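## Task

Lift the stapler out of the open drawer and set it on the desk, then push the drawer fully closed while everything else in it stays inside. Cabinets must stay roughly where they are, the robot must not tip over or finish leaning, and nothing may count as done if it only stays in place because the robot is holding it.

## Robot and tools

ROBOT. A Hello Robot Stretch 3 with one arm: a two-wheel base (0.33 m long, 0.34 m wide), a lift on a mast, and a telescoping arm pointing to the robot's RIGHT, ending in a wrist (yaw, pitch, roll) and a gripper. The base cannot slide sideways; to move the gripper forward or back you drive the base. Turns pivot about the wheel midpoint, 0.05 m behind the front edge; with arm retracted and wrist folded the swept radius is 0.28 m, and an unfolded level wrist reaches past it. Cameras: head_camera and nav_camera on the head (aimed with head_pan_rad, head_tilt_rad), wrist_camera on the gripper. Occasionally a loose object gets nudged by something else.

FRAMES. Base frame: origin on the floor between the drive wheels, x forward, y left, z up. hand_pose is reported in it, at the point where closed fingertips meet; with wrist joints at zero its x is up, y back toward the mast, z toward the rear. Odometry frame = base frame at scene start; heading positive left, -3.142 to 3.142.

execute_actions(actions): a list run in order; an empty list just returns the current state and images (one per camera, taken at the end of the call). Each action is {"robot": ..., "steps": n, "until": ...}. steps is 1 to 450 control steps at 30 per second (default 1); {"steps": n} alone waits. "robot" is one command, a list of up to 8 commands run one after another (items may be {"pause_s": s}, at most 15 s), or {"stop": true} which brakes everything and clears the queue. A command may hold:
- "base": exactly one of {"translate_m": d} (metres, straight, forward positive, |d| at most 1) or {"rotate_rad": d} (radians, left/counter-clockwise positive, |d| at most 3.2). Both are offsets from where the base is when that command begins.
- "joints": absolute targets by name; unnamed joints keep their current goal. Ranges: lift_m 0 to 1.1 (arm height, m); arm_m 0 to 0.52 (extension, m); wrist_yaw_rad -1.345 to 4.42 (0 along the arm, positive toward the front, 3.0 folded over the base); wrist_pitch_rad -1.57 to 0.451 (0 level, negative fingertips down); wrist_roll_rad -2.911 to 2.911 (0 fingers side by side); gripper_m -0.089 to 0.179 (wider is higher; actual fingertip gap is about 0.007 smaller when nearly shut, 0.025 smaller when wide, and zero under 0.007); head_pan_rad -3.953 to 1.73 (0 forward, positive left, -1.57 looks along the arm); head_tilt_rad -1.53 to 0.419 (negative looks down).
- "contact_limits": {"arm_m": effort %} (1 to 100), the effort at which that arm motion halts; lower is gentler, too low stops instantly; capped at a shown maximum, lasting until the next arm_m command.
Motions in one command start together and keep running across later actions and while you think. A new command overrides at once and discards any old queue. Any invalid value rejects the whole call.
"until" ends an action early when all its conditions hold. {"robot": {"status": "ended"}} waits until nothing reads moving and no queue runs (use with steps 450). Fields can be compared, e.g. "lift_m": [">", 0.3] or "base_status": ["!=", "moving"]; numbers compare as printed (three decimals; base offsets four). {"any": {"status": "ended"}} fires when the first motion or queue ends.

zoom_image(camera, region): a sharper crop of that camera's latest image; region [x0, y0, x1, y1] in pixels, origin top-left, at most 504x504. Images: head 896x504, nav 672x504, wrist 644x364.

finished_scene(scene): ends the current scene (pass its number) and reports success; irreversible. Let all motion end first, since leftover motion is braked and may stop short.

RESULTS. base_status shows progress as (translate_m so far of goal). joint_goals, joint_status, measured_speeds (units per second), refusals count, queue (idle/running/done/dropped/stopped) and queue_left. Status words: moving, done (within tolerance, so never wait on an exact '='), off_target (stopped away from goal, may still be pushing), contact_stop (arm or lift hit something and went slack), time_out, stopped, not_commanded, torque_fault (a wrist servo switched off for 10 s after heavy strain; limp, goals refused). Queued commands proceed only after 'done' (off_target also passes for base and gripper); otherwise later ones are dropped with a 'dropped:' line. 'refused:' lines name rejected goals; 'replaced:' explains how an overridden motion ended. robot.on_its_own appears when the robot changed a goal itself, a joint is slack or off, a motor at rest shows unusual effort (likely pushing or loaded), or base_tilt drifts 3 degrees or more (7.5 while driving). Joint groups: lift/arm/wrist joints together; head pan/tilt together. motor_effort is % per motor, positive toward higher values, peak in brackets; it is noisy and biased. lidar_m: 12 distances in 30-degree sectors, first straight ahead, counting counter-clockwise (4th left, 7th behind, 10th right), plane 0.17 m up, '-' nothing seen. wrist_depth_mm and head_depth_mm: 7x7 grids of median depth. base_tilt in degrees (forward, right positive), with fixed offset up to about 4.

SPEED. Fast base (0.30 m/s, 1.9 rad/s) only with lift_m under 0.30, arm_m under 0.03 and wrist_yaw_rad over 2.54; else 0.10 m/s and 0.63 rad/s.

GRIPPING. Close to a gripper_m below the object's width (lower squeezes harder; too hard triggers a stall guard that weakens grip). Release by opening at least 0.02 beyond where the pads touched. The reading and 'done' do not prove a grasp; check images. To re-squeeze send a different value.

SELF-COLLISION. Fold or unfold the wrist only with lift_m 0.32 to 0.95, wrist_pitch_rad -0.4, roll near 0; once folded, lift can go to 0.25. With yaw below -0.4 keep pitch at -0.5 or lower.

AVOID. Pushing against something rigid with the gripper above about 0.45 m, raising the contact limit, or pushing again after a contact_stop can tip the robot. Don't drive while holding, hooking or pressing something fixed, and don't snag furniture (worst reversing). If it leans: undo the last move in small steps, pull the gripper free, and if still tipped lower lift_m to about 0.2. Avoid drops, slams, hard hits and wrist strain, and keep the drawer contents and cabinets in place.

Each tool is called after "Emit:" by a JSON object that holds its "method" and its "body", one argument or row to a line.

## Session

Emit:
{"method": "execute_actions", "body": {
  "actions": []
}}

Scene clock: 0.00 s.
robot.base_odometry: x=+0.000 y=+0.000 heading=+0.000 (m, m, rad; robot's odometry frame)
robot.turned_by_wheels: +0.000 (rad since the last result)
robot.turned_by_imu: +0.000 (rad since the last result)
robot.base_tilt: forward=-1.7 right=+0.2 (deg)
robot.lidar_m: 2.26 1.80 1.30 1.40 1.66 1.64 1.78 2.00 1.44 1.50 2.67 2.56
robot.head_depth_mm: 1833 2805 3079 3145 2601 2439 2085 / 1858 2825 3418 3341 3267 2607 2072 / 1854 2838 3115 3149 3233 3000 2077 / 1871 2574 2673 2720 2722 2665 2048 / 1889 2336 2329 2404 2420 2450 2029 / 1871 2099 2115 2124 2130 2146 2048 / 1825 1892 1902 1944 1935 1957 1946
robot.base_status: not_commanded
robot.joint_positions: lift_m=+0.437 arm_m=+0.002 wrist_yaw_rad=+2.949 wrist_pitch_rad=-0.328 wrist_roll_rad=-0.006 gripper_m=+0.037 head_pan_rad=-0.012 head_tilt_rad=-0.011
robot.joint_goals: lift_m=+0.437 arm_m=+0.002 wrist_yaw_rad=+2.949 wrist_pitch_rad=-0.328 wrist_roll_rad=-0.006 gripper_m=+0.037 head_pan_rad=-0.012 head_tilt_rad=-0.011
robot.joint_status: lift_m=not_commanded arm_m=not_commanded wrist_yaw_rad=not_commanded wrist_pitch_rad=not_commanded wrist_roll_rad=not_commanded gripper_m=not_commanded head_pan_rad=not_commanded head_tilt_rad=not_commanded
robot.measured_speeds: translate_m=+0.000 rotate_rad=+0.000 lift_m=+0.000 arm_m=+0.000 wrist_yaw_rad=+0.000 wrist_pitch_rad=+0.000 wrist_roll_rad=+0.000 head_pan_rad=+0.000 head_tilt_rad=+0.000
robot: refusals=0 queue=idle queue_left=0
robot.motor_effort: left_wheel=+1 right_wheel=-1 lift_m=+26 arm_m=-1 wrist_yaw_rad=+1 wrist_pitch_rad=+5 wrist_roll_rad=+0 gripper_m=+0 head_pan_rad=+0 head_tilt_rad=+2 (%)
robot.hand_pose: x=+0.0238 y=+0.0838 z=+0.4704 quat_wxyz=(+0.182, +0.703, +0.049, +0.685) (m; robot's base frame)
robot.wrist_depth_mm: - - - - - - - / - - - - - - - / - - - - - - - / - - - - - - - / 933 888 956 910 928 897 885 / 742 743 - 735 733 734 733 / 637 642 639 631 618 625 621
pictures: head_camera (sideways: a quarter turn clockwise sets it upright), nav_camera (sideways: a quarter turn counterclockwise sets it upright), wrist_camera
Images, in order (width x height): head_camera 896x504, nav_camera 672x504, wrist_camera 644x364.

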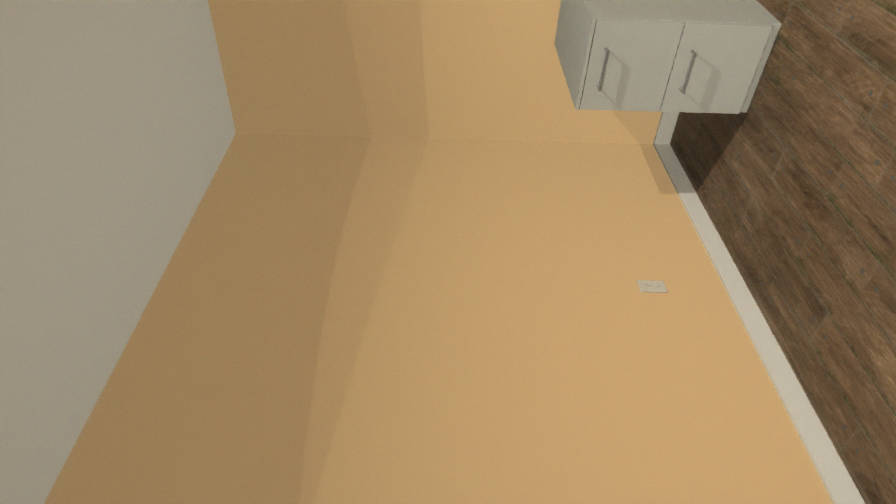

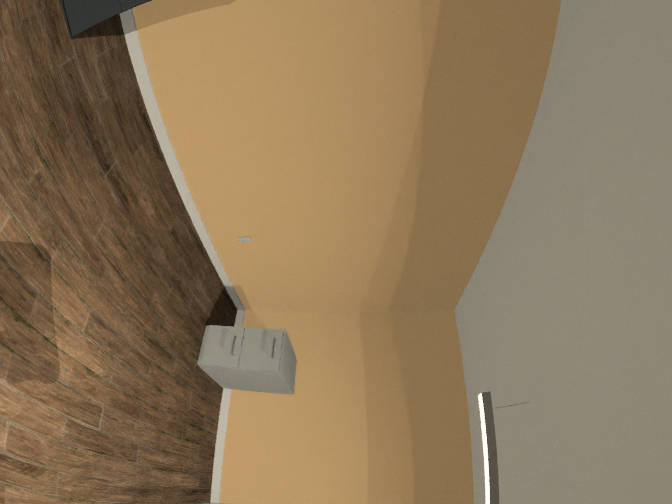

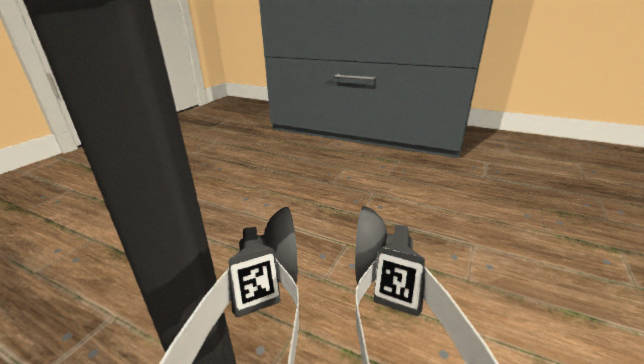

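Emit:
{"method": "execute_actions", "body": {
  "actions": [
    {"robot":{"joints":{"head_pan_rad":1.3,"head_tilt_rad":-0.4}},"steps":150,"until":{"robot":{"status":"ended"}}}
  ]
}}

Emit:
{"method": "execute_actions", "body": {
  "actions": [
    {"robot":{"joints":{"head_pan_rad":-1.9,"head_tilt_rad":-0.4}},"steps":150,"until":{"robot":{"status":"ended"}}}
  ]
}}

Scene clock: 1.40 s.
robot.base_odometry: x=+0.000 y=+0.000 heading=+0.000 (m, m, rad; robot's odometry frame)
robot.turned_by_wheels: +0.000 (rad since the last result)
robot.turned_by_imu: +0.000 (rad since the last result)
robot.base_tilt: forward=-1.6 right=+0.2 (deg)
robot.lidar_m: 2.26 1.80 1.30 1.40 1.66 1.64 1.78 2.00 1.44 1.50 2.67 2.56
robot.head_depth_mm: 1442 1528 1337 1282 1399 1560 1352 / 1523 1607 1332 1336 1460 1576 1350 / 1566 1693 1346 1421 1548 1616 1351 / 1639 1771 1435 1489 1629 1681 1344 / 1737 1862 1519 1575 1739 1679 1343 / 1808 1983 2134 2360 2222 1664 1353 / 1913 2043 2212 2312 2168 1668 1356
robot.base_status: not_commanded
robot.joint_positions: lift_m=+0.437 arm_m=+0.002 wrist_yaw_rad=+2.949 wrist_pitch_rad=-0.328 wrist_roll_rad=-0.006 gripper_m=+0.037 head_pan_rad=+1.293 head_tilt_rad=-0.395
robot.joint_goals: lift_m=+0.437 arm_m=+0.002 wrist_yaw_rad=+2.949 wrist_pitch_rad=-0.328 wrist_roll_rad=-0.006 gripper_m=+0.037 head_pan_rad=+1.300 head_tilt_rad=-0.400
robot.joint_status: lift_m=not_commanded arm_m=not_commanded wrist_yaw_rad=not_commanded wrist_pitch_rad=not_commanded wrist_roll_rad=not_commanded gripper_m=not_commanded head_pan_rad=done head_tilt_rad=done
robot.measured_speeds: translate_m=+0.000 rotate_rad=+0.000 lift_m=+0.000 arm_m=+0.000 wrist_yaw_rad=+0.000 wrist_pitch_rad=+0.000 wrist_roll_rad=+0.000 head_pan_rad=+0.000 head_tilt_rad=+0.000
robot: refusals=0 queue=done queue_left=0
robot.motor_effort: left_wheel=+0(0) right_wheel=+0(1) lift_m=+26(26) arm_m=-1(0) wrist_yaw_rad=+2(0) wrist_pitch_rad=+5(5) wrist_roll_rad=+0(0) gripper_m=+0(1) head_pan_rad=+6(62) head_tilt_rad=-3(32) (%)
robot.hand_pose: x=+0.0238 y=+0.0838 z=+0.4704 quat_wxyz=(+0.182, +0.703, +0.049, +0.685) (m; robot's base frame)
robot.wrist_depth_mm: - - - - - - - / - - - - - - - / - - - - - - - / - - - - - - - / 918 901 948 905 935 894 880 / 748 755 - 739 740 738 738 / 642 636 631 631 616 631 618
pictures: head_camera (sideways: a quarter turn clockwise sets it upright), nav_camera (sideways: a quarter turn counterclockwise sets it upright), wrist_camera
camera_calibration (this result's frames):
head_camera: T_world_to_cam=[[-0.083654, -0.396167, -0.91436, 1.21157], [-0.973328, 0.229188, -0.0102518, 0.0262435], [0.213622, 0.889115, -0.404773, 0.485327], [0, 0, 0, 1]] pos_world=[0.0232198, 0.0424574, 1.30453]
nav_camera: T_world_to_cam=[[0.113682, 0.414199, 0.903059, -1.1342], [0.970137, -0.242308, -0.0109883, 0.0650204], [0.214267, 0.87734, -0.429376, 0.512094], [0, 0, 0, 1]] pos_world=[-0.0438658, 0.0362591, 1.24484]
wrist_camera: T_world_to_cam=[[0.982271, -0.186838, -0.015323, 0.00399914], [-0.107451, -0.494153, -0.862709, 0.479631], [0.153615, 0.849061, -0.505468, 0.327338], [0, 0, 0, 1]] pos_world=[-0.00267544, -0.0401712, 0.579302]
Images, in order (width x height): head_camera 896x504, nav_camera 672x504, wrist_camera 644x364.

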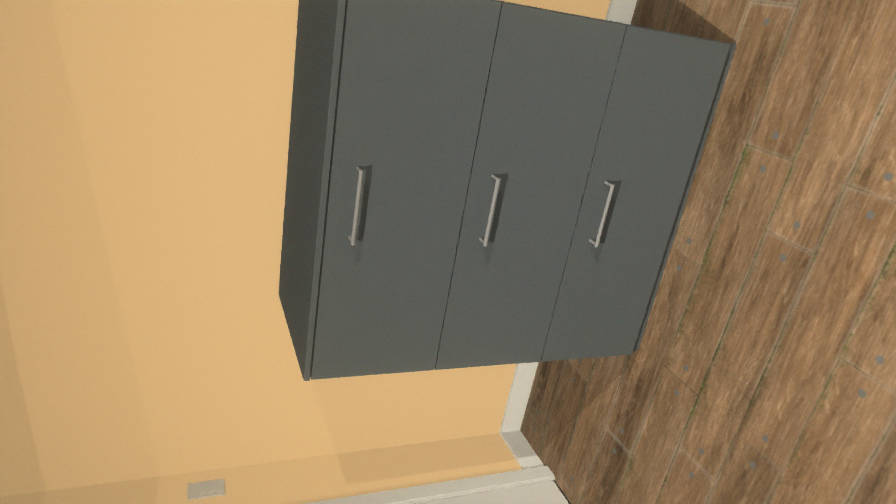

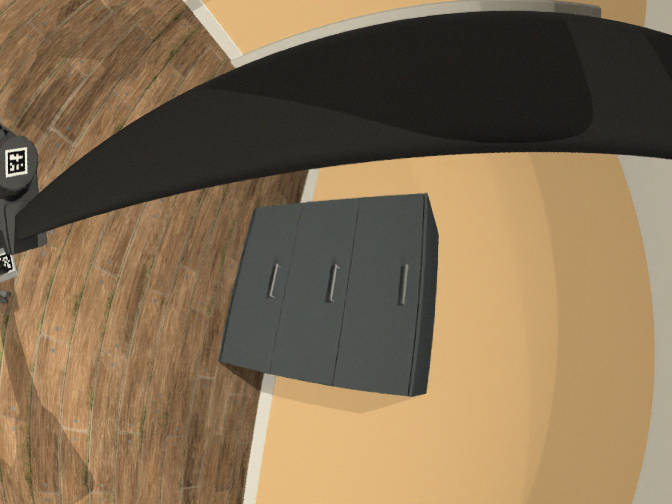

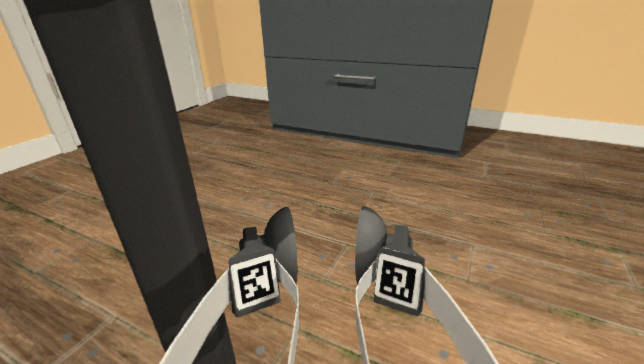

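Scene clock: 3.33 s.
robot.base_odometry: x=+0.000 y=+0.000 heading=+0.000 (m, m, rad; robot's odometry frame)
robot.turned_by_wheels: +0.000 (rad since the last result)
robot.turned_by_imu: +0.000 (rad since the last result)
robot.base_tilt: forward=-1.6 right=+0.3 (deg)
robot.lidar_m: 2.26 1.80 1.30 1.39 1.66 1.64 1.78 2.00 1.44 1.50 2.67 2.56
robot.head_depth_mm: 1615 1696 1830 1965 2066 1675 1345 / 1655 1784 1914 2035 2132 1675 1341 / 1721 1851 1998 1770 1766 1668 1351 / 1804 1935 2097 1769 1679 1688 1356 / 1866 2022 2233 2280 1879 1687 1337 / 1968 2129 2332 2539 2120 1676 1346 / 2072 2229 2456 2687 2212 1672 1348
robot.base_status: not_commanded
robot.joint_positions: lift_m=+0.437 arm_m=+0.002 wrist_yaw_rad=+2.949 wrist_pitch_rad=-0.328 wrist_roll_rad=-0.006 gripper_m=+0.037 head_pan_rad=-1.893 head_tilt_rad=-0.395
robot.joint_goals: lift_m=+0.437 arm_m=+0.002 wrist_yaw_rad=+2.949 wrist_pitch_rad=-0.328 wrist_roll_rad=-0.006 gripper_m=+0.037 head_pan_rad=-1.900 head_tilt_rad=-0.400
robot.joint_status: lift_m=not_commanded arm_m=not_commanded wrist_yaw_rad=not_commanded wrist_pitch_rad=not_commanded wrist_roll_rad=not_commanded gripper_m=not_commanded head_pan_rad=done head_tilt_rad=done
robot.measured_speeds: translate_m=+0.000 rotate_rad=+0.000 lift_m=+0.000 arm_m=+0.000 wrist_yaw_rad=+0.000 wrist_pitch_rad=+0.000 wrist_roll_rad=+0.000 head_pan_rad=+0.000 head_tilt_rad=+0.000
robot: refusals=0 queue=done queue_left=0
robot.motor_effort: left_wheel=+0(0) right_wheel=-1(0) lift_m=+26(25) arm_m=-1(1) wrist_yaw_rad=+0(1) wrist_pitch_rad=+4(4) wrist_roll_rad=+0(0) gripper_m=+0(0) head_pan_rad=-5(61) head_tilt_rad=-3(4) (%)
robot.hand_pose: x=+0.0238 y=+0.0838 z=+0.4704 quat_wxyz=(+0.182, +0.703, +0.049, +0.685) (m; robot's base frame)
robot.wrist_depth_mm: - - - - - - - / - - - - - - - / - - - - - - - / - - - - - - - / 928 894 932 905 939 889 871 / 756 752 - 741 739 736 734 / 648 635 630 636 624 627 621
pictures: head_camera (sideways: a quarter turn clockwise sets it upright), nav_camera (sideways: a quarter turn counterclockwise sets it upright), wrist_camera
camera_calibration (this result's frames):
head_camera: T_world_to_cam=[[0.101059, 0.392365, -0.914241, 1.21029], [0.962323, -0.271716, -0.0102381, 0.0144181], [-0.252431, -0.87876, -0.405042, 0.488519], [0, 0, 0, 1]] pos_world=[-0.0128684, -0.0416652, 1.30451]
nav_camera: T_world_to_cam=[[-0.131849, -0.409058, 0.902933, -1.13254], [-0.958557, 0.28469, -0.0109981, 0.0767982], [-0.252557, -0.866962, -0.429641, 0.515287], [0, 0, 0, 1]] pos_world=[0.0544303, -0.0384028, 1.24484]
wrist_camera: T_world_to_cam=[[0.982271, -0.186838, -0.0153231, 0.00399922], [-0.107451, -0.494153, -0.862709, 0.479631], [0.153615, 0.849061, -0.505469, 0.327338], [0, 0, 0, 1]] pos_world=[-0.00267546, -0.0401712, 0.579302]
Images, in order (width x height): head_camera 896x504, nav_camera 672x504, wrist_camera 644x364.

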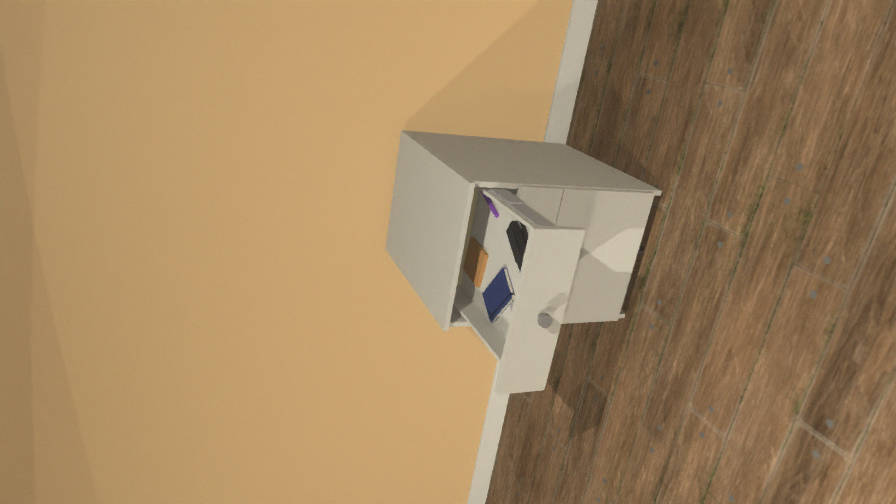

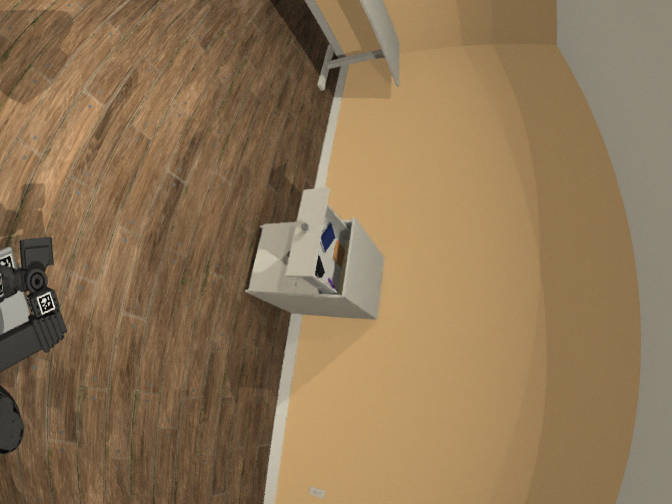

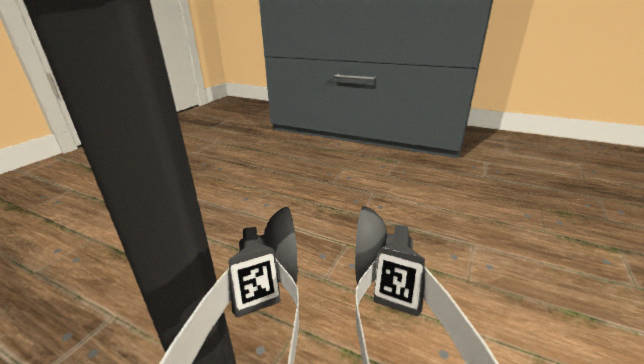

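Emit:
{"method": "execute_actions", "body": {
  "actions": [
    {"robot":[{"joints":{"lift_m":0.27,"wrist_pitch_rad":-0.4,"head_pan_rad":-1.57,"head_tilt_rad":-0.9}},{"base":{"rotate_rad":-1.6}},{"base":{"translate_m":0.875}},{"base":{"rotate_rad":0.93}},{"joints":{"lift_m":0.85}},{"joints":{"wrist_yaw_rad":0}},{"joints":{"wrist_pitch_rad":-1.5,"gripper_m":0.12,"arm_m":0.2}}],"steps":450,"until":{"robot":{"status":"ended"}}},
    {"steps":450,"until":{"robot":{"status":"ended"}}}
  ]
}}

Scene clock: 25.80 s.
robot.base_odometry: x=-0.025 y=-0.875 heading=-0.670 (m, m, rad; robot's odometry frame)
robot.turned_by_wheels: -0.670 (rad since the last result)
robot.turned_by_imu: -0.674 (rad since the last result)
robot.base_tilt: forward=-1.6 right=+0.1 (deg)
robot.lidar_m: 2.14 2.46 2.60 2.21 2.09 2.24 2.15 1.83 1.32 0.67 0.70 1.77
robot.head_depth_mm: 1097 1285 - - 1392 1215 1087 / 1092 1274 - 1585 1368 1222 1107 / 1104 1192 - - 815 1225 1113 / 1109 1207 967 966 816 1225 1115 / 1122 1215 973 957 822 1240 1097 / 1115 1281 1003 957 873 1233 1101 / 1123 1318 1596 1642 1356 1238 1105
robot.base_status: done (rotate_rad +0.9299 of +0.9300)
robot.joint_positions: lift_m=+0.850 arm_m=+0.200 wrist_yaw_rad=+0.002 wrist_pitch_rad=-1.496 wrist_roll_rad=-0.006 gripper_m=+0.120 head_pan_rad=-1.577 head_tilt_rad=-0.889
robot.joint_goals: lift_m=+0.850 arm_m=+0.200 wrist_yaw_rad=+0.000 wrist_pitch_rad=-1.500 wrist_roll_rad=-0.006 gripper_m=+0.120 head_pan_rad=-1.570 head_tilt_rad=-0.900
robot.joint_status: lift_m=done arm_m=done wrist_yaw_rad=done wrist_pitch_rad=done wrist_roll_rad=not_commanded gripper_m=done head_pan_rad=done head_tilt_rad=done
robot.measured_speeds: translate_m=+0.000 rotate_rad=+0.000 lift_m=+0.000 arm_m=+0.000 wrist_yaw_rad=+0.000 wrist_pitch_rad=+0.000 wrist_roll_rad=+0.000 head_pan_rad=+0.000 head_tilt_rad=+0.000
robot: refusals=0 queue=done queue_left=0
robot.motor_effort: left_wheel=-3(11) right_wheel=+2(9) lift_m=+28(31) arm_m=+5(7) wrist_yaw_rad=-3(5) wrist_pitch_rad=-2(4) wrist_roll_rad=+0(0) gripper_m=+0(84) head_pan_rad=+4(36) head_tilt_rad=-6(42) (%)
robot.hand_pose: x=-0.0216 y=-0.3397 z=+0.7313 quat_wxyz=(+0.520, +0.483, -0.516, -0.479) (m; robot's base frame)
robot.wrist_depth_mm: 344 351 351 348 822 818 830 / 348 357 348 354 829 835 848 / 340 363 360 362 866 854 853 / 871 860 866 858 863 871 851 / 878 895 880 870 865 886 876 / 897 898 900 - - - 900 / 906 913 920 912 917 904 921
pictures: head_camera (sideways: a quarter turn clockwise sets it upright), nav_camera (sideways: a quarter turn counterclockwise sets it upright), wrist_camera
camera_calibration (this result's frames):
head_camera: T_world_to_cam=[[-0.0237125, 0.789661, -0.613085, 0.818475], [0.999104, 0.0402258, 0.0131686, -0.0162782], [0.0350606, -0.612223, -0.789907, 0.987426], [0, 0, 0, 1]] pos_world=[0.00105199, -0.0411377, 1.28198]
nav_camera: T_world_to_cam=[[-0.000312123, -0.806674, 0.590997, -0.726744], [-0.999509, -0.0182658, -0.0254596, 0.0958634], [0.0313326, -0.590714, -0.806272, 1.00348], [0, 0, 0, 1]] pos_world=[0.0641477, 0.00827658, 1.24102]
wrist_camera: T_world_to_cam=[[-0.999887, 0.0110063, -0.0102427, -0.0059027], [0.00962403, 0.991934, 0.126391, 0.27453], [0.0115512, 0.126278, -0.991928, 0.932839], [0, 0, 0, 1]] pos_world=[-0.0193195, -0.390048, 0.89055]
Images, in order (width x height): head_camera 896x504, nav_camera 672x504, wrist_camera 644x364.

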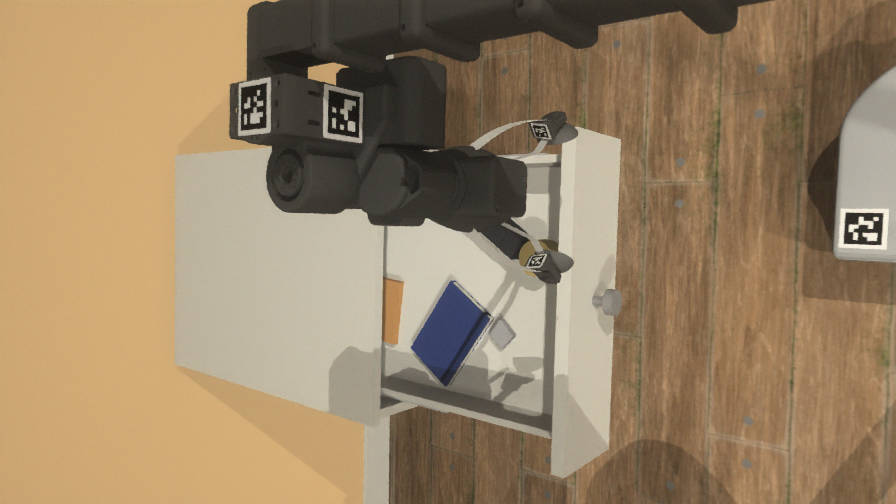

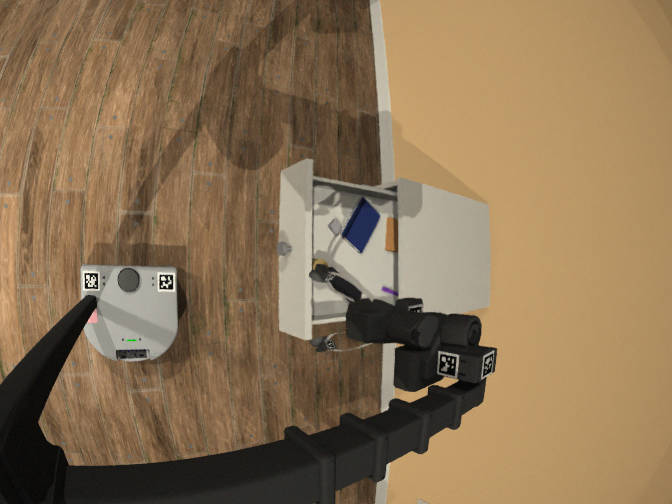

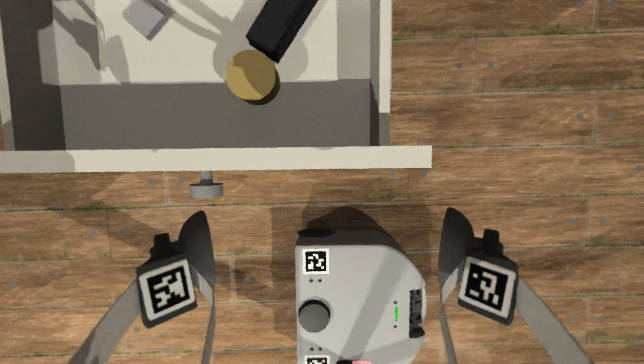

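Emit:
{"method": "execute_actions", "body": {
  "actions": [
    {"robot":{"joints":{"arm_m":0.36}},"steps":150,"until":{"robot":{"status":"ended"}}}
  ]
}}

Scene clock: 28.17 s.
robot.base_odometry: x=-0.025 y=-0.875 heading=-0.670 (m, m, rad; robot's odometry frame)
robot.turned_by_wheels: +0.000 (rad since the last result)
robot.turned_by_imu: +0.000 (rad since the last result)
robot.base_tilt: forward=-1.6 right=+0.2 (deg)
robot.lidar_m: 2.14 2.47 2.60 2.21 2.09 2.24 2.15 1.83 1.32 0.67 0.70 1.76
robot.head_depth_mm: 1092 1240 - 1590 1374 1211 1091 / 1096 - 1584 1607 1381 1227 1109 / 1100 - - 964 837 1218 1113 / 1111 1198 972 972 827 1228 1109 / 1117 1205 978 958 821 1227 1098 / 1116 1281 1003 955 874 1238 1102 / 1118 1317 1587 1634 1359 1232 1105
robot.base_status: done (rotate_rad +0.9299 of +0.9300)
robot.joint_positions: lift_m=+0.850 arm_m=+0.360 wrist_yaw_rad=+0.002 wrist_pitch_rad=-1.496 wrist_roll_rad=-0.006 gripper_m=+0.120 head_pan_rad=-1.577 head_tilt_rad=-0.889
robot.joint_goals: lift_m=+0.850 arm_m=+0.360 wrist_yaw_rad=+0.000 wrist_pitch_rad=-1.500 wrist_roll_rad=-0.006 gripper_m=+0.120 head_pan_rad=-1.570 head_tilt_rad=-0.900
robot.joint_status: lift_m=done arm_m=done wrist_yaw_rad=done wrist_pitch_rad=done wrist_roll_rad=not_commanded gripper_m=done head_pan_rad=done head_tilt_rad=done
robot.measured_speeds: translate_m=+0.000 rotate_rad=+0.000 lift_m=+0.000 arm_m=+0.000 wrist_yaw_rad=+0.000 wrist_pitch_rad=+0.000 wrist_roll_rad=+0.000 head_pan_rad=+0.000 head_tilt_rad=+0.000
robot: refusals=0 queue=done queue_left=0
robot.motor_effort: left_wheel=-3(2) right_wheel=+3(2) lift_m=+28(28) arm_m=+5(8) wrist_yaw_rad=-1(2) wrist_pitch_rad=-2(2) wrist_roll_rad=+0(0) gripper_m=+0(1) head_pan_rad=+5(3) head_tilt_rad=-6(6) (%)
robot.hand_pose: x=-0.0216 y=-0.4995 z=+0.7313 quat_wxyz=(+0.520, +0.483, -0.516, -0.480) (m; robot's base frame)
robot.wrist_depth_mm: 344 350 350 350 816 823 826 / 342 345 354 356 834 843 847 / 349 361 362 357 856 844 864 / 357 368 366 366 868 862 858 / 355 374 369 373 876 872 868 / 355 375 374 372 895 - 890 / 294 291 288 286 294 912 918
pictures: head_camera (sideways: a quarter turn clockwise sets it upright), nav_camera (sideways: a quarter turn counterclockwise sets it upright), wrist_camera
camera_calibration (this result's frames):
head_camera: T_world_to_cam=[[-0.0237125, 0.789661, -0.613085, 0.818475], [0.999104, 0.0402258, 0.0131686, -0.0162782], [0.0350606, -0.612224, -0.789907, 0.987426], [0, 0, 0, 1]] pos_world=[0.00105199, -0.0411377, 1.28198]
nav_camera: T_world_to_cam=[[-0.000312123, -0.806674, 0.590997, -0.726744], [-0.999509, -0.0182658, -0.0254596, 0.0958633], [0.0313326, -0.590714, -0.806272, 1.00348], [0, 0, 0, 1]] pos_world=[0.0641477, 0.00827657, 1.24102]
wrist_camera: T_world_to_cam=[[-0.999886, 0.011121, -0.0102345, -0.00409197], [0.00973144, 0.991851, 0.12703, 0.432567], [0.0115638, 0.126916, -0.991846, 0.953285], [0, 0, 0, 1]] pos_world=[-0.0193246, -0.549983, 0.890521]
Images, in order (width x height): head_camera 896x504, nav_camera 672x504, wrist_camera 644x364.

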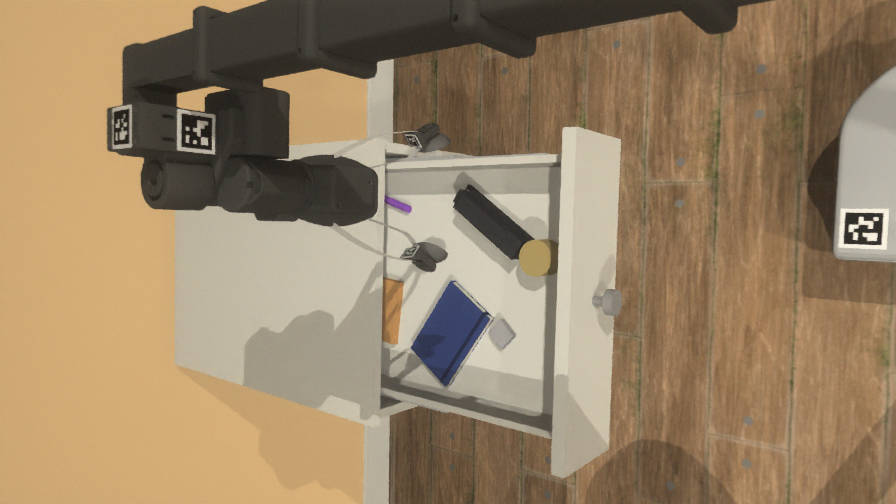

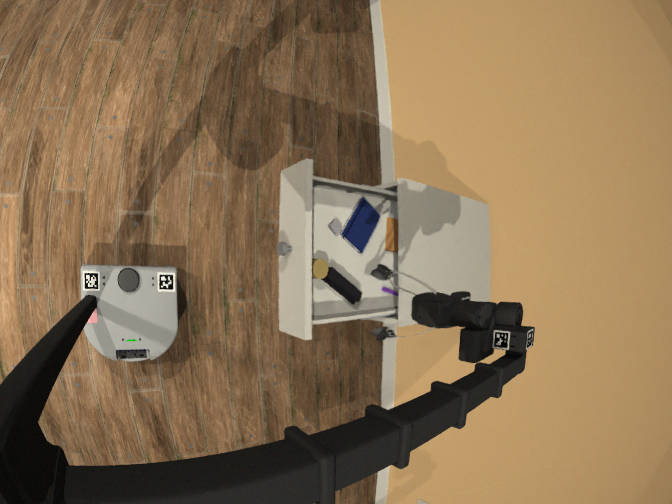

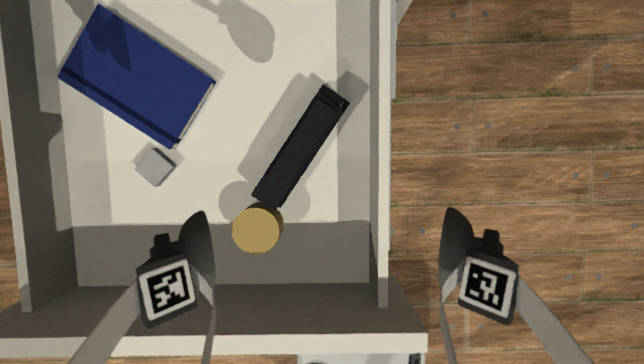

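Emit:
{"method": "execute_actions", "body": {
  "actions": [
    {"robot":{"base":{"translate_m":0.032},"joints":{"arm_m":0.40,"wrist_roll_rad":0.62,"gripper_m":0.1,"lift_m":0.76}},"steps":150,"until":{"robot":{"status":"ended"}}}
  ]
}}

Scene clock: 29.90 s.
robot.base_odometry: x=+0.000 y=-0.895 heading=-0.670 (m, m, rad; robot's odometry frame)
robot.turned_by_wheels: +0.000 (rad since the last result)
robot.turned_by_imu: +0.000 (rad since the last result)
robot.base_tilt: forward=-1.7 right=+0.3 (deg)
robot.lidar_m: 2.11 2.44 2.59 2.36 2.09 2.27 2.18 1.83 1.32 0.67 0.70 1.76
robot.head_depth_mm: 1104 1288 1534 - - - - / 1101 1239 - 1546 1314 1227 1108 / 1103 1199 - 942 848 1229 1112 / 1116 1205 969 953 828 1234 1114 / 1113 1208 975 957 823 1228 1100 / 1117 1308 1457 1526 845 1233 1097 / 1122 1313 1598 1642 1415 1247 1110
robot.base_status: done (translate_m +0.0320 of +0.0320)
robot.joint_positions: lift_m=+0.760 arm_m=+0.400 wrist_yaw_rad=+0.002 wrist_pitch_rad=-1.497 wrist_roll_rad=+0.615 gripper_m=+0.100 head_pan_rad=-1.577 head_tilt_rad=-0.889
robot.joint_goals: lift_m=+0.760 arm_m=+0.400 wrist_yaw_rad=+0.000 wrist_pitch_rad=-1.500 wrist_roll_rad=+0.620 gripper_m=+0.100 head_pan_rad=-1.570 head_tilt_rad=-0.900
robot.joint_status: lift_m=done arm_m=done wrist_yaw_rad=done wrist_pitch_rad=done wrist_roll_rad=done gripper_m=done head_pan_rad=done head_tilt_rad=done
robot.measured_speeds: translate_m=+0.000 rotate_rad=+0.000 lift_m=+0.000 arm_m=+0.000 wrist_yaw_rad=+0.000 wrist_pitch_rad=+0.000 wrist_roll_rad=+0.000 head_pan_rad=+0.000 head_tilt_rad=+0.000
robot: refusals=0 queue=done queue_left=0
robot.motor_effort: left_wheel=-2(5) right_wheel=+1(7) lift_m=+22(29) arm_m=+5(3) wrist_yaw_rad=-1(2) wrist_pitch_rad=-1(2) wrist_roll_rad=+2(2) gripper_m=-1(77) head_pan_rad=+5(5) head_tilt_rad=-6(6) (%)
robot.hand_pose: x=-0.0217 y=-0.5393 z=+0.6415 quat_wxyz=(+0.338, +0.313, -0.650, -0.604) (m; robot's base frame)
robot.wrist_depth_mm: 154 153 268 263 740 728 708 / 157 276 274 267 748 740 719 / 283 280 278 264 269 743 746 / 289 282 283 270 274 761 743 / 287 279 287 280 281 269 771 / 289 287 292 277 285 230 780 / 285 304 299 294 289 244 196
pictures: head_camera (sideways: a quarter turn clockwise sets it upright), nav_camera (sideways: a quarter turn counterclockwise sets it upright), wrist_camera
camera_calibration (this result's frames):
head_camera: T_world_to_cam=[[-0.0237125, 0.789661, -0.613085, 0.818475], [0.999104, 0.0402258, 0.0131686, -0.0162782], [0.0350606, -0.612224, -0.789907, 0.987426], [0, 0, 0, 1]] pos_world=[0.00105199, -0.0411377, 1.28198]
nav_camera: T_world_to_cam=[[-0.000312123, -0.806674, 0.590997, -0.726744], [-0.999509, -0.0182658, -0.0254596, 0.0958633], [0.0313326, -0.590714, -0.806272, 1.00348], [0, 0, 0, 1]] pos_world=[0.0641477, 0.00827657, 1.24102]
wrist_camera: T_world_to_cam=[[-0.806193, 0.589297, -0.0527361, 0.338672], [0.578215, 0.803636, 0.140847, 0.385367], [0.125381, 0.0830568, -0.988626, 0.846071], [0, 0, 0, 1]] pos_world=[-0.0558707, -0.579545, 0.800031]
Images, in order (width x height): head_camera 896x504, nav_camera 672x504, wrist_camera 644x364.

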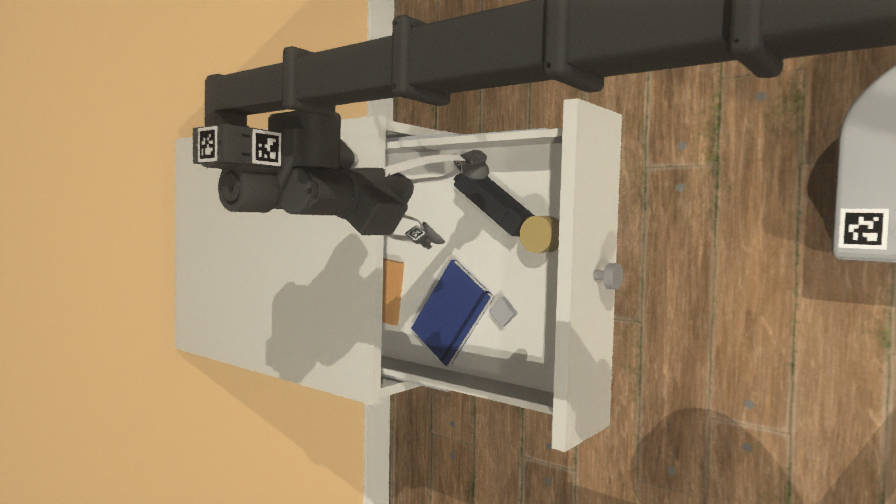

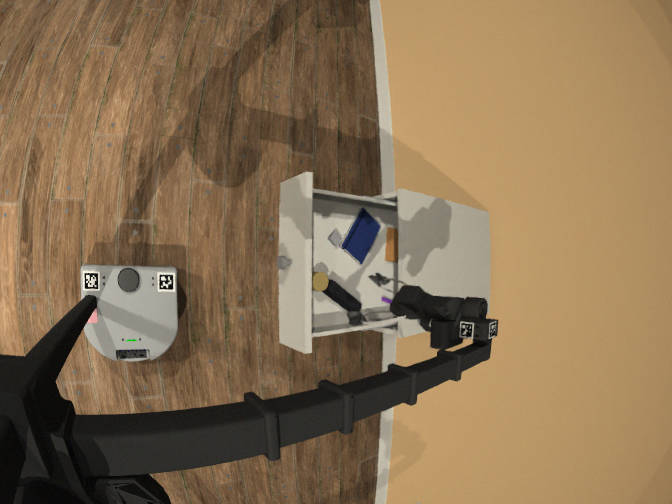

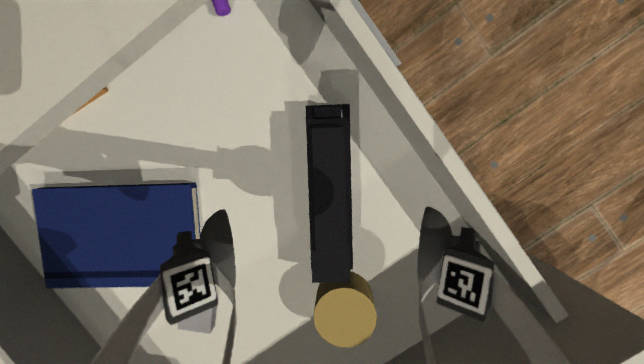

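Emit:
{"method": "execute_actions", "body": {
  "actions": [
    {"robot":{"joints":{"gripper_m":0.085,"lift_m":0.675}},"steps":150,"until":{"robot":{"status":"ended"}}}
  ]
}}

Scene clock: 31.53 s.
robot.base_odometry: x=+0.000 y=-0.895 heading=-0.670 (m, m, rad; robot's odometry frame)
robot.turned_by_wheels: +0.000 (rad since the last result)
robot.turned_by_imu: +0.000 (rad since the last result)
robot.base_tilt: forward=-1.6 right=+0.2 (deg)
robot.lidar_m: 2.11 2.44 2.60 2.35 2.10 2.28 2.19 1.83 1.32 0.67 0.70 1.77
robot.head_depth_mm: 1095 1277 1531 1620 1417 - - / 1106 1265 1446 946 795 1210 1105 / 1104 1190 - 921 844 1223 1119 / 1111 1205 970 959 828 1232 1114 / 1116 1206 968 954 824 1236 1091 / 1124 1317 1456 1528 838 1241 1100 / 1127 1321 1597 1643 1416 1239 1114
robot.base_status: done (translate_m +0.0320 of +0.0320)
robot.joint_positions: lift_m=+0.675 arm_m=+0.400 wrist_yaw_rad=+0.002 wrist_pitch_rad=-1.497 wrist_roll_rad=+0.615 gripper_m=+0.085 head_pan_rad=-1.577 head_tilt_rad=-0.889
robot.joint_goals: lift_m=+0.675 arm_m=+0.400 wrist_yaw_rad=+0.000 wrist_pitch_rad=-1.500 wrist_roll_rad=+0.620 gripper_m=+0.085 head_pan_rad=-1.570 head_tilt_rad=-0.900
robot.joint_status: lift_m=done arm_m=done wrist_yaw_rad=done wrist_pitch_rad=done wrist_roll_rad=done gripper_m=done head_pan_rad=done head_tilt_rad=done
robot.measured_speeds: translate_m=+0.000 rotate_rad=+0.000 lift_m=+0.000 arm_m=+0.000 wrist_yaw_rad=+0.000 wrist_pitch_rad=+0.000 wrist_roll_rad=+0.000 head_pan_rad=+0.000 head_tilt_rad=+0.000
robot: refusals=0 queue=done queue_left=0
robot.motor_effort: left_wheel=-3(3) right_wheel=+3(1) lift_m=+22(21) arm_m=+5(5) wrist_yaw_rad=-3(2) wrist_pitch_rad=-2(1) wrist_roll_rad=+2(2) gripper_m=-1(63) head_pan_rad=+5(5) head_tilt_rad=-6(7) (%)
robot.hand_pose: x=-0.0217 y=-0.5393 z=+0.5565 quat_wxyz=(+0.338, +0.313, -0.650, -0.604) (m; robot's base frame)
robot.wrist_depth_mm: 192 189 186 184 135 657 632 / 195 192 190 187 158 650 646 / 198 197 194 156 188 148 665 / 202 199 197 156 191 144 677 / 194 202 201 159 195 188 686 / 199 199 204 162 200 195 147 / 202 207 210 172 203 200 164
pictures: head_camera (sideways: a quarter turn clockwise sets it upright), nav_camera (sideways: a quarter turn counterclockwise sets it upright), wrist_camera
camera_calibration (this result's frames):
head_camera: T_world_to_cam=[[-0.0237125, 0.789661, -0.613085, 0.818475], [0.999104, 0.0402258, 0.0131686, -0.0162782], [0.0350606, -0.612223, -0.789907, 0.987426], [0, 0, 0, 1]] pos_world=[0.00105199, -0.0411377, 1.28198]
nav_camera: T_world_to_cam=[[-0.000312123, -0.806674, 0.590997, -0.726744], [-0.999509, -0.0182658, -0.0254596, 0.0958634], [0.0313326, -0.590714, -0.806272, 1.00348], [0, 0, 0, 1]] pos_world=[0.0641477, 0.00827658, 1.24102]
wrist_camera: T_world_to_cam=[[-0.806183, 0.589312, -0.0527371, 0.334199], [0.578229, 0.803625, 0.140847, 0.397334], [0.125384, 0.0830547, -0.988626, 0.762035], [0, 0, 0, 1]] pos_world=[-0.0558716, -0.579546, 0.715028]
Images, in order (width x height): head_camera 896x504, nav_camera 672x504, wrist_camera 644x364.

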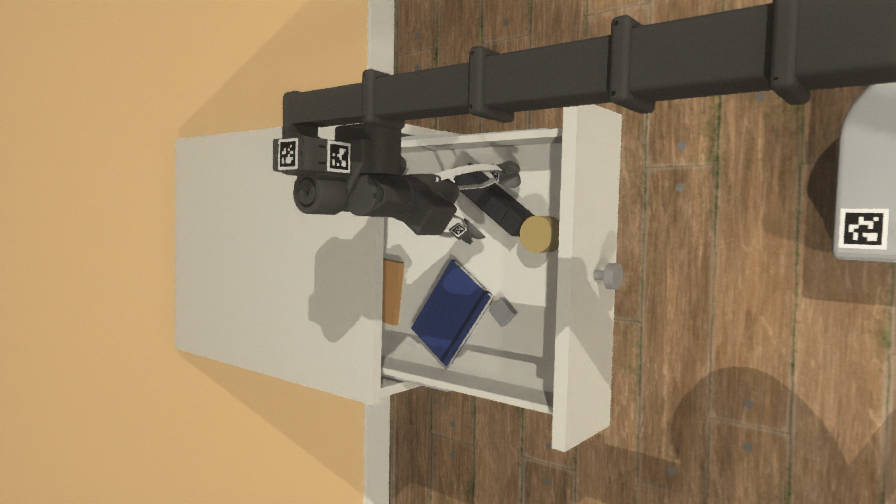

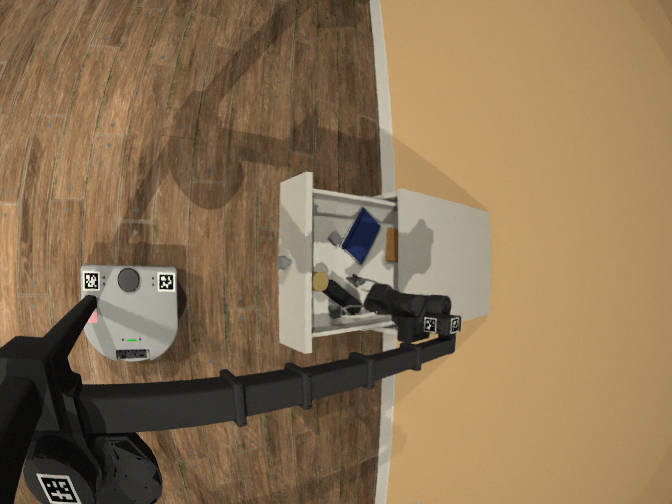

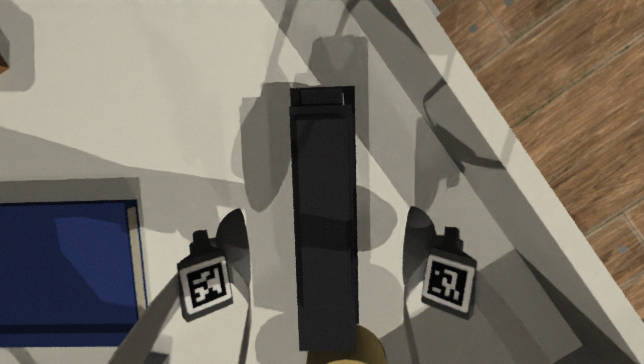

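Emit:
{"method": "execute_actions", "body": {
  "actions": [
    {"robot":[{"joints":{"lift_m":0.663}},{"joints":{"gripper_m":0.0}},{"joints":{"lift_m":0.80}},{"joints":{"arm_m":0.03,"wrist_roll_rad":1.57}},{"joints":{"lift_m":0.44}}],"steps":450,"until":{"robot":{"status":"ended"}}}
  ]
}}

Scene clock: 43.37 s.
robot.base_odometry: x=+0.000 y=-0.895 heading=-0.670 (m, m, rad; robot's odometry frame)
robot.turned_by_wheels: +0.000 (rad since the last result)
robot.turned_by_imu: +0.001 (rad since the last result)
robot.base_tilt: forward=-1.4 right=+0.3 (deg)
robot.lidar_m: 2.11 2.43 2.60 2.35 2.10 2.28 2.18 1.83 1.32 0.67 0.70 1.77
robot.head_depth_mm: 1095 1275 1535 1608 1386 1218 1091 / 1105 1255 1458 1591 1340 1240 - / 1105 1184 962 964 849 1242 - / 1117 1199 971 965 828 1228 1103 / 1114 1198 973 956 822 1236 1102 / 1115 1306 1454 1537 843 1238 1108 / 1126 1305 1597 1664 1414 1240 1107
robot.base_status: done (translate_m +0.0320 of +0.0320)
robot.joint_positions: lift_m=+0.440 arm_m=+0.030 wrist_yaw_rad=+0.002 wrist_pitch_rad=-1.499 wrist_roll_rad=+1.566 gripper_m=+0.001 head_pan_rad=-1.577 head_tilt_rad=-0.889
robot.joint_goals: lift_m=+0.440 arm_m=+0.030 wrist_yaw_rad=+0.000 wrist_pitch_rad=-1.500 wrist_roll_rad=+1.570 gripper_m=+0.000 head_pan_rad=-1.570 head_tilt_rad=-0.900
robot.joint_status: lift_m=done arm_m=done wrist_yaw_rad=done wrist_pitch_rad=done wrist_roll_rad=done gripper_m=done head_pan_rad=done head_tilt_rad=done
robot.measured_speeds: translate_m=+0.000 rotate_rad=+0.000 lift_m=+0.000 arm_m=+0.000 wrist_yaw_rad=+0.000 wrist_pitch_rad=+0.000 wrist_roll_rad=+0.000 head_pan_rad=+0.000 head_tilt_rad=+0.000
robot: refusals=0 queue=done queue_left=0
robot.motor_effort: left_wheel=-3(5) right_wheel=+2(7) lift_m=+24(31) arm_m=-5(5) wrist_yaw_rad=-2(1) wrist_pitch_rad=-1(4) wrist_roll_rad=+2(2) gripper_m=-17(94) head_pan_rad=+5(5) head_tilt_rad=-7(6) (%)
robot.hand_pose: x=-0.0216 y=-0.1694 z=+0.3215 quat_wxyz=(+0.003, +0.002, -0.732, -0.682) (m; robot's base frame)
robot.wrist_depth_mm: 474 458 449 442 - - - / 485 472 465 307 - - - / 499 486 478 139 - - - / 519 500 493 141 - - - / 534 519 508 144 - - - / 549 539 521 146 494 484 481 / 570 561 542 156 514 493 488
pictures: head_camera (sideways: a quarter turn clockwise sets it upright), nav_camera (sideways: a quarter turn counterclockwise sets it upright), wrist_camera
camera_calibration (this result's frames):
head_camera: T_world_to_cam=[[-0.0237126, 0.789661, -0.613085, 0.818475], [0.999104, 0.040226, 0.0131686, -0.0162782], [0.0350607, -0.612224, -0.789907, 0.987426], [0, 0, 0, 1]] pos_world=[0.00105199, -0.0411377, 1.28198]
nav_camera: T_world_to_cam=[[-0.000312027, -0.806674, 0.590997, -0.726744], [-0.999509, -0.0182659, -0.0254596, 0.0958633], [0.0313327, -0.590714, -0.806272, 1.00348], [0, 0, 0, 1]] pos_world=[0.0641477, 0.00827657, 1.24102]
wrist_camera: T_world_to_cam=[[0.0130203, 0.996637, -0.0808984, 0.19965], [0.979952, 0.00336724, 0.199204, -0.0125332], [0.198806, -0.0818702, -0.976613, 0.468701], [0, 0, 0, 1]] pos_world=[-0.0834981, -0.160564, 0.476387]
Images, in order (width x height): head_camera 896x504, nav_camera 672x504, wrist_camera 644x364.

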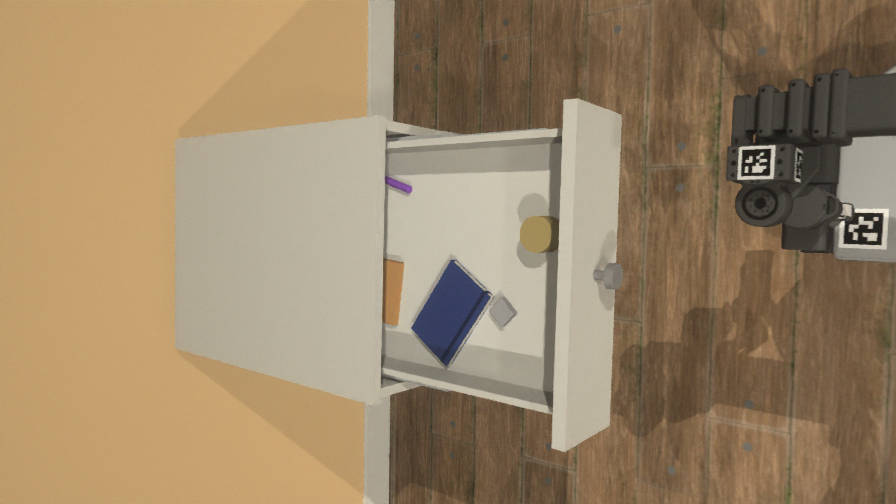

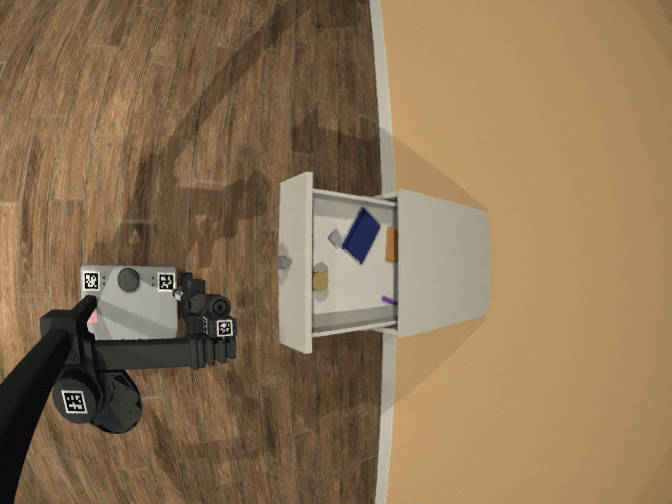

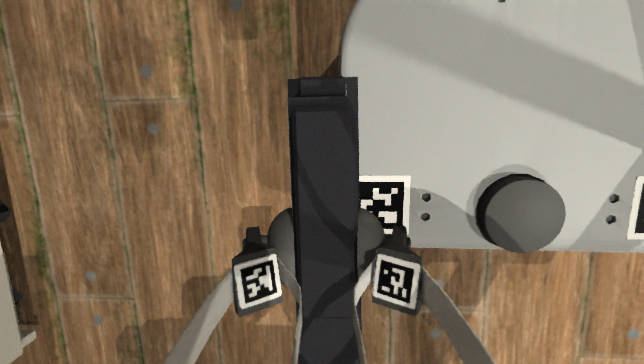

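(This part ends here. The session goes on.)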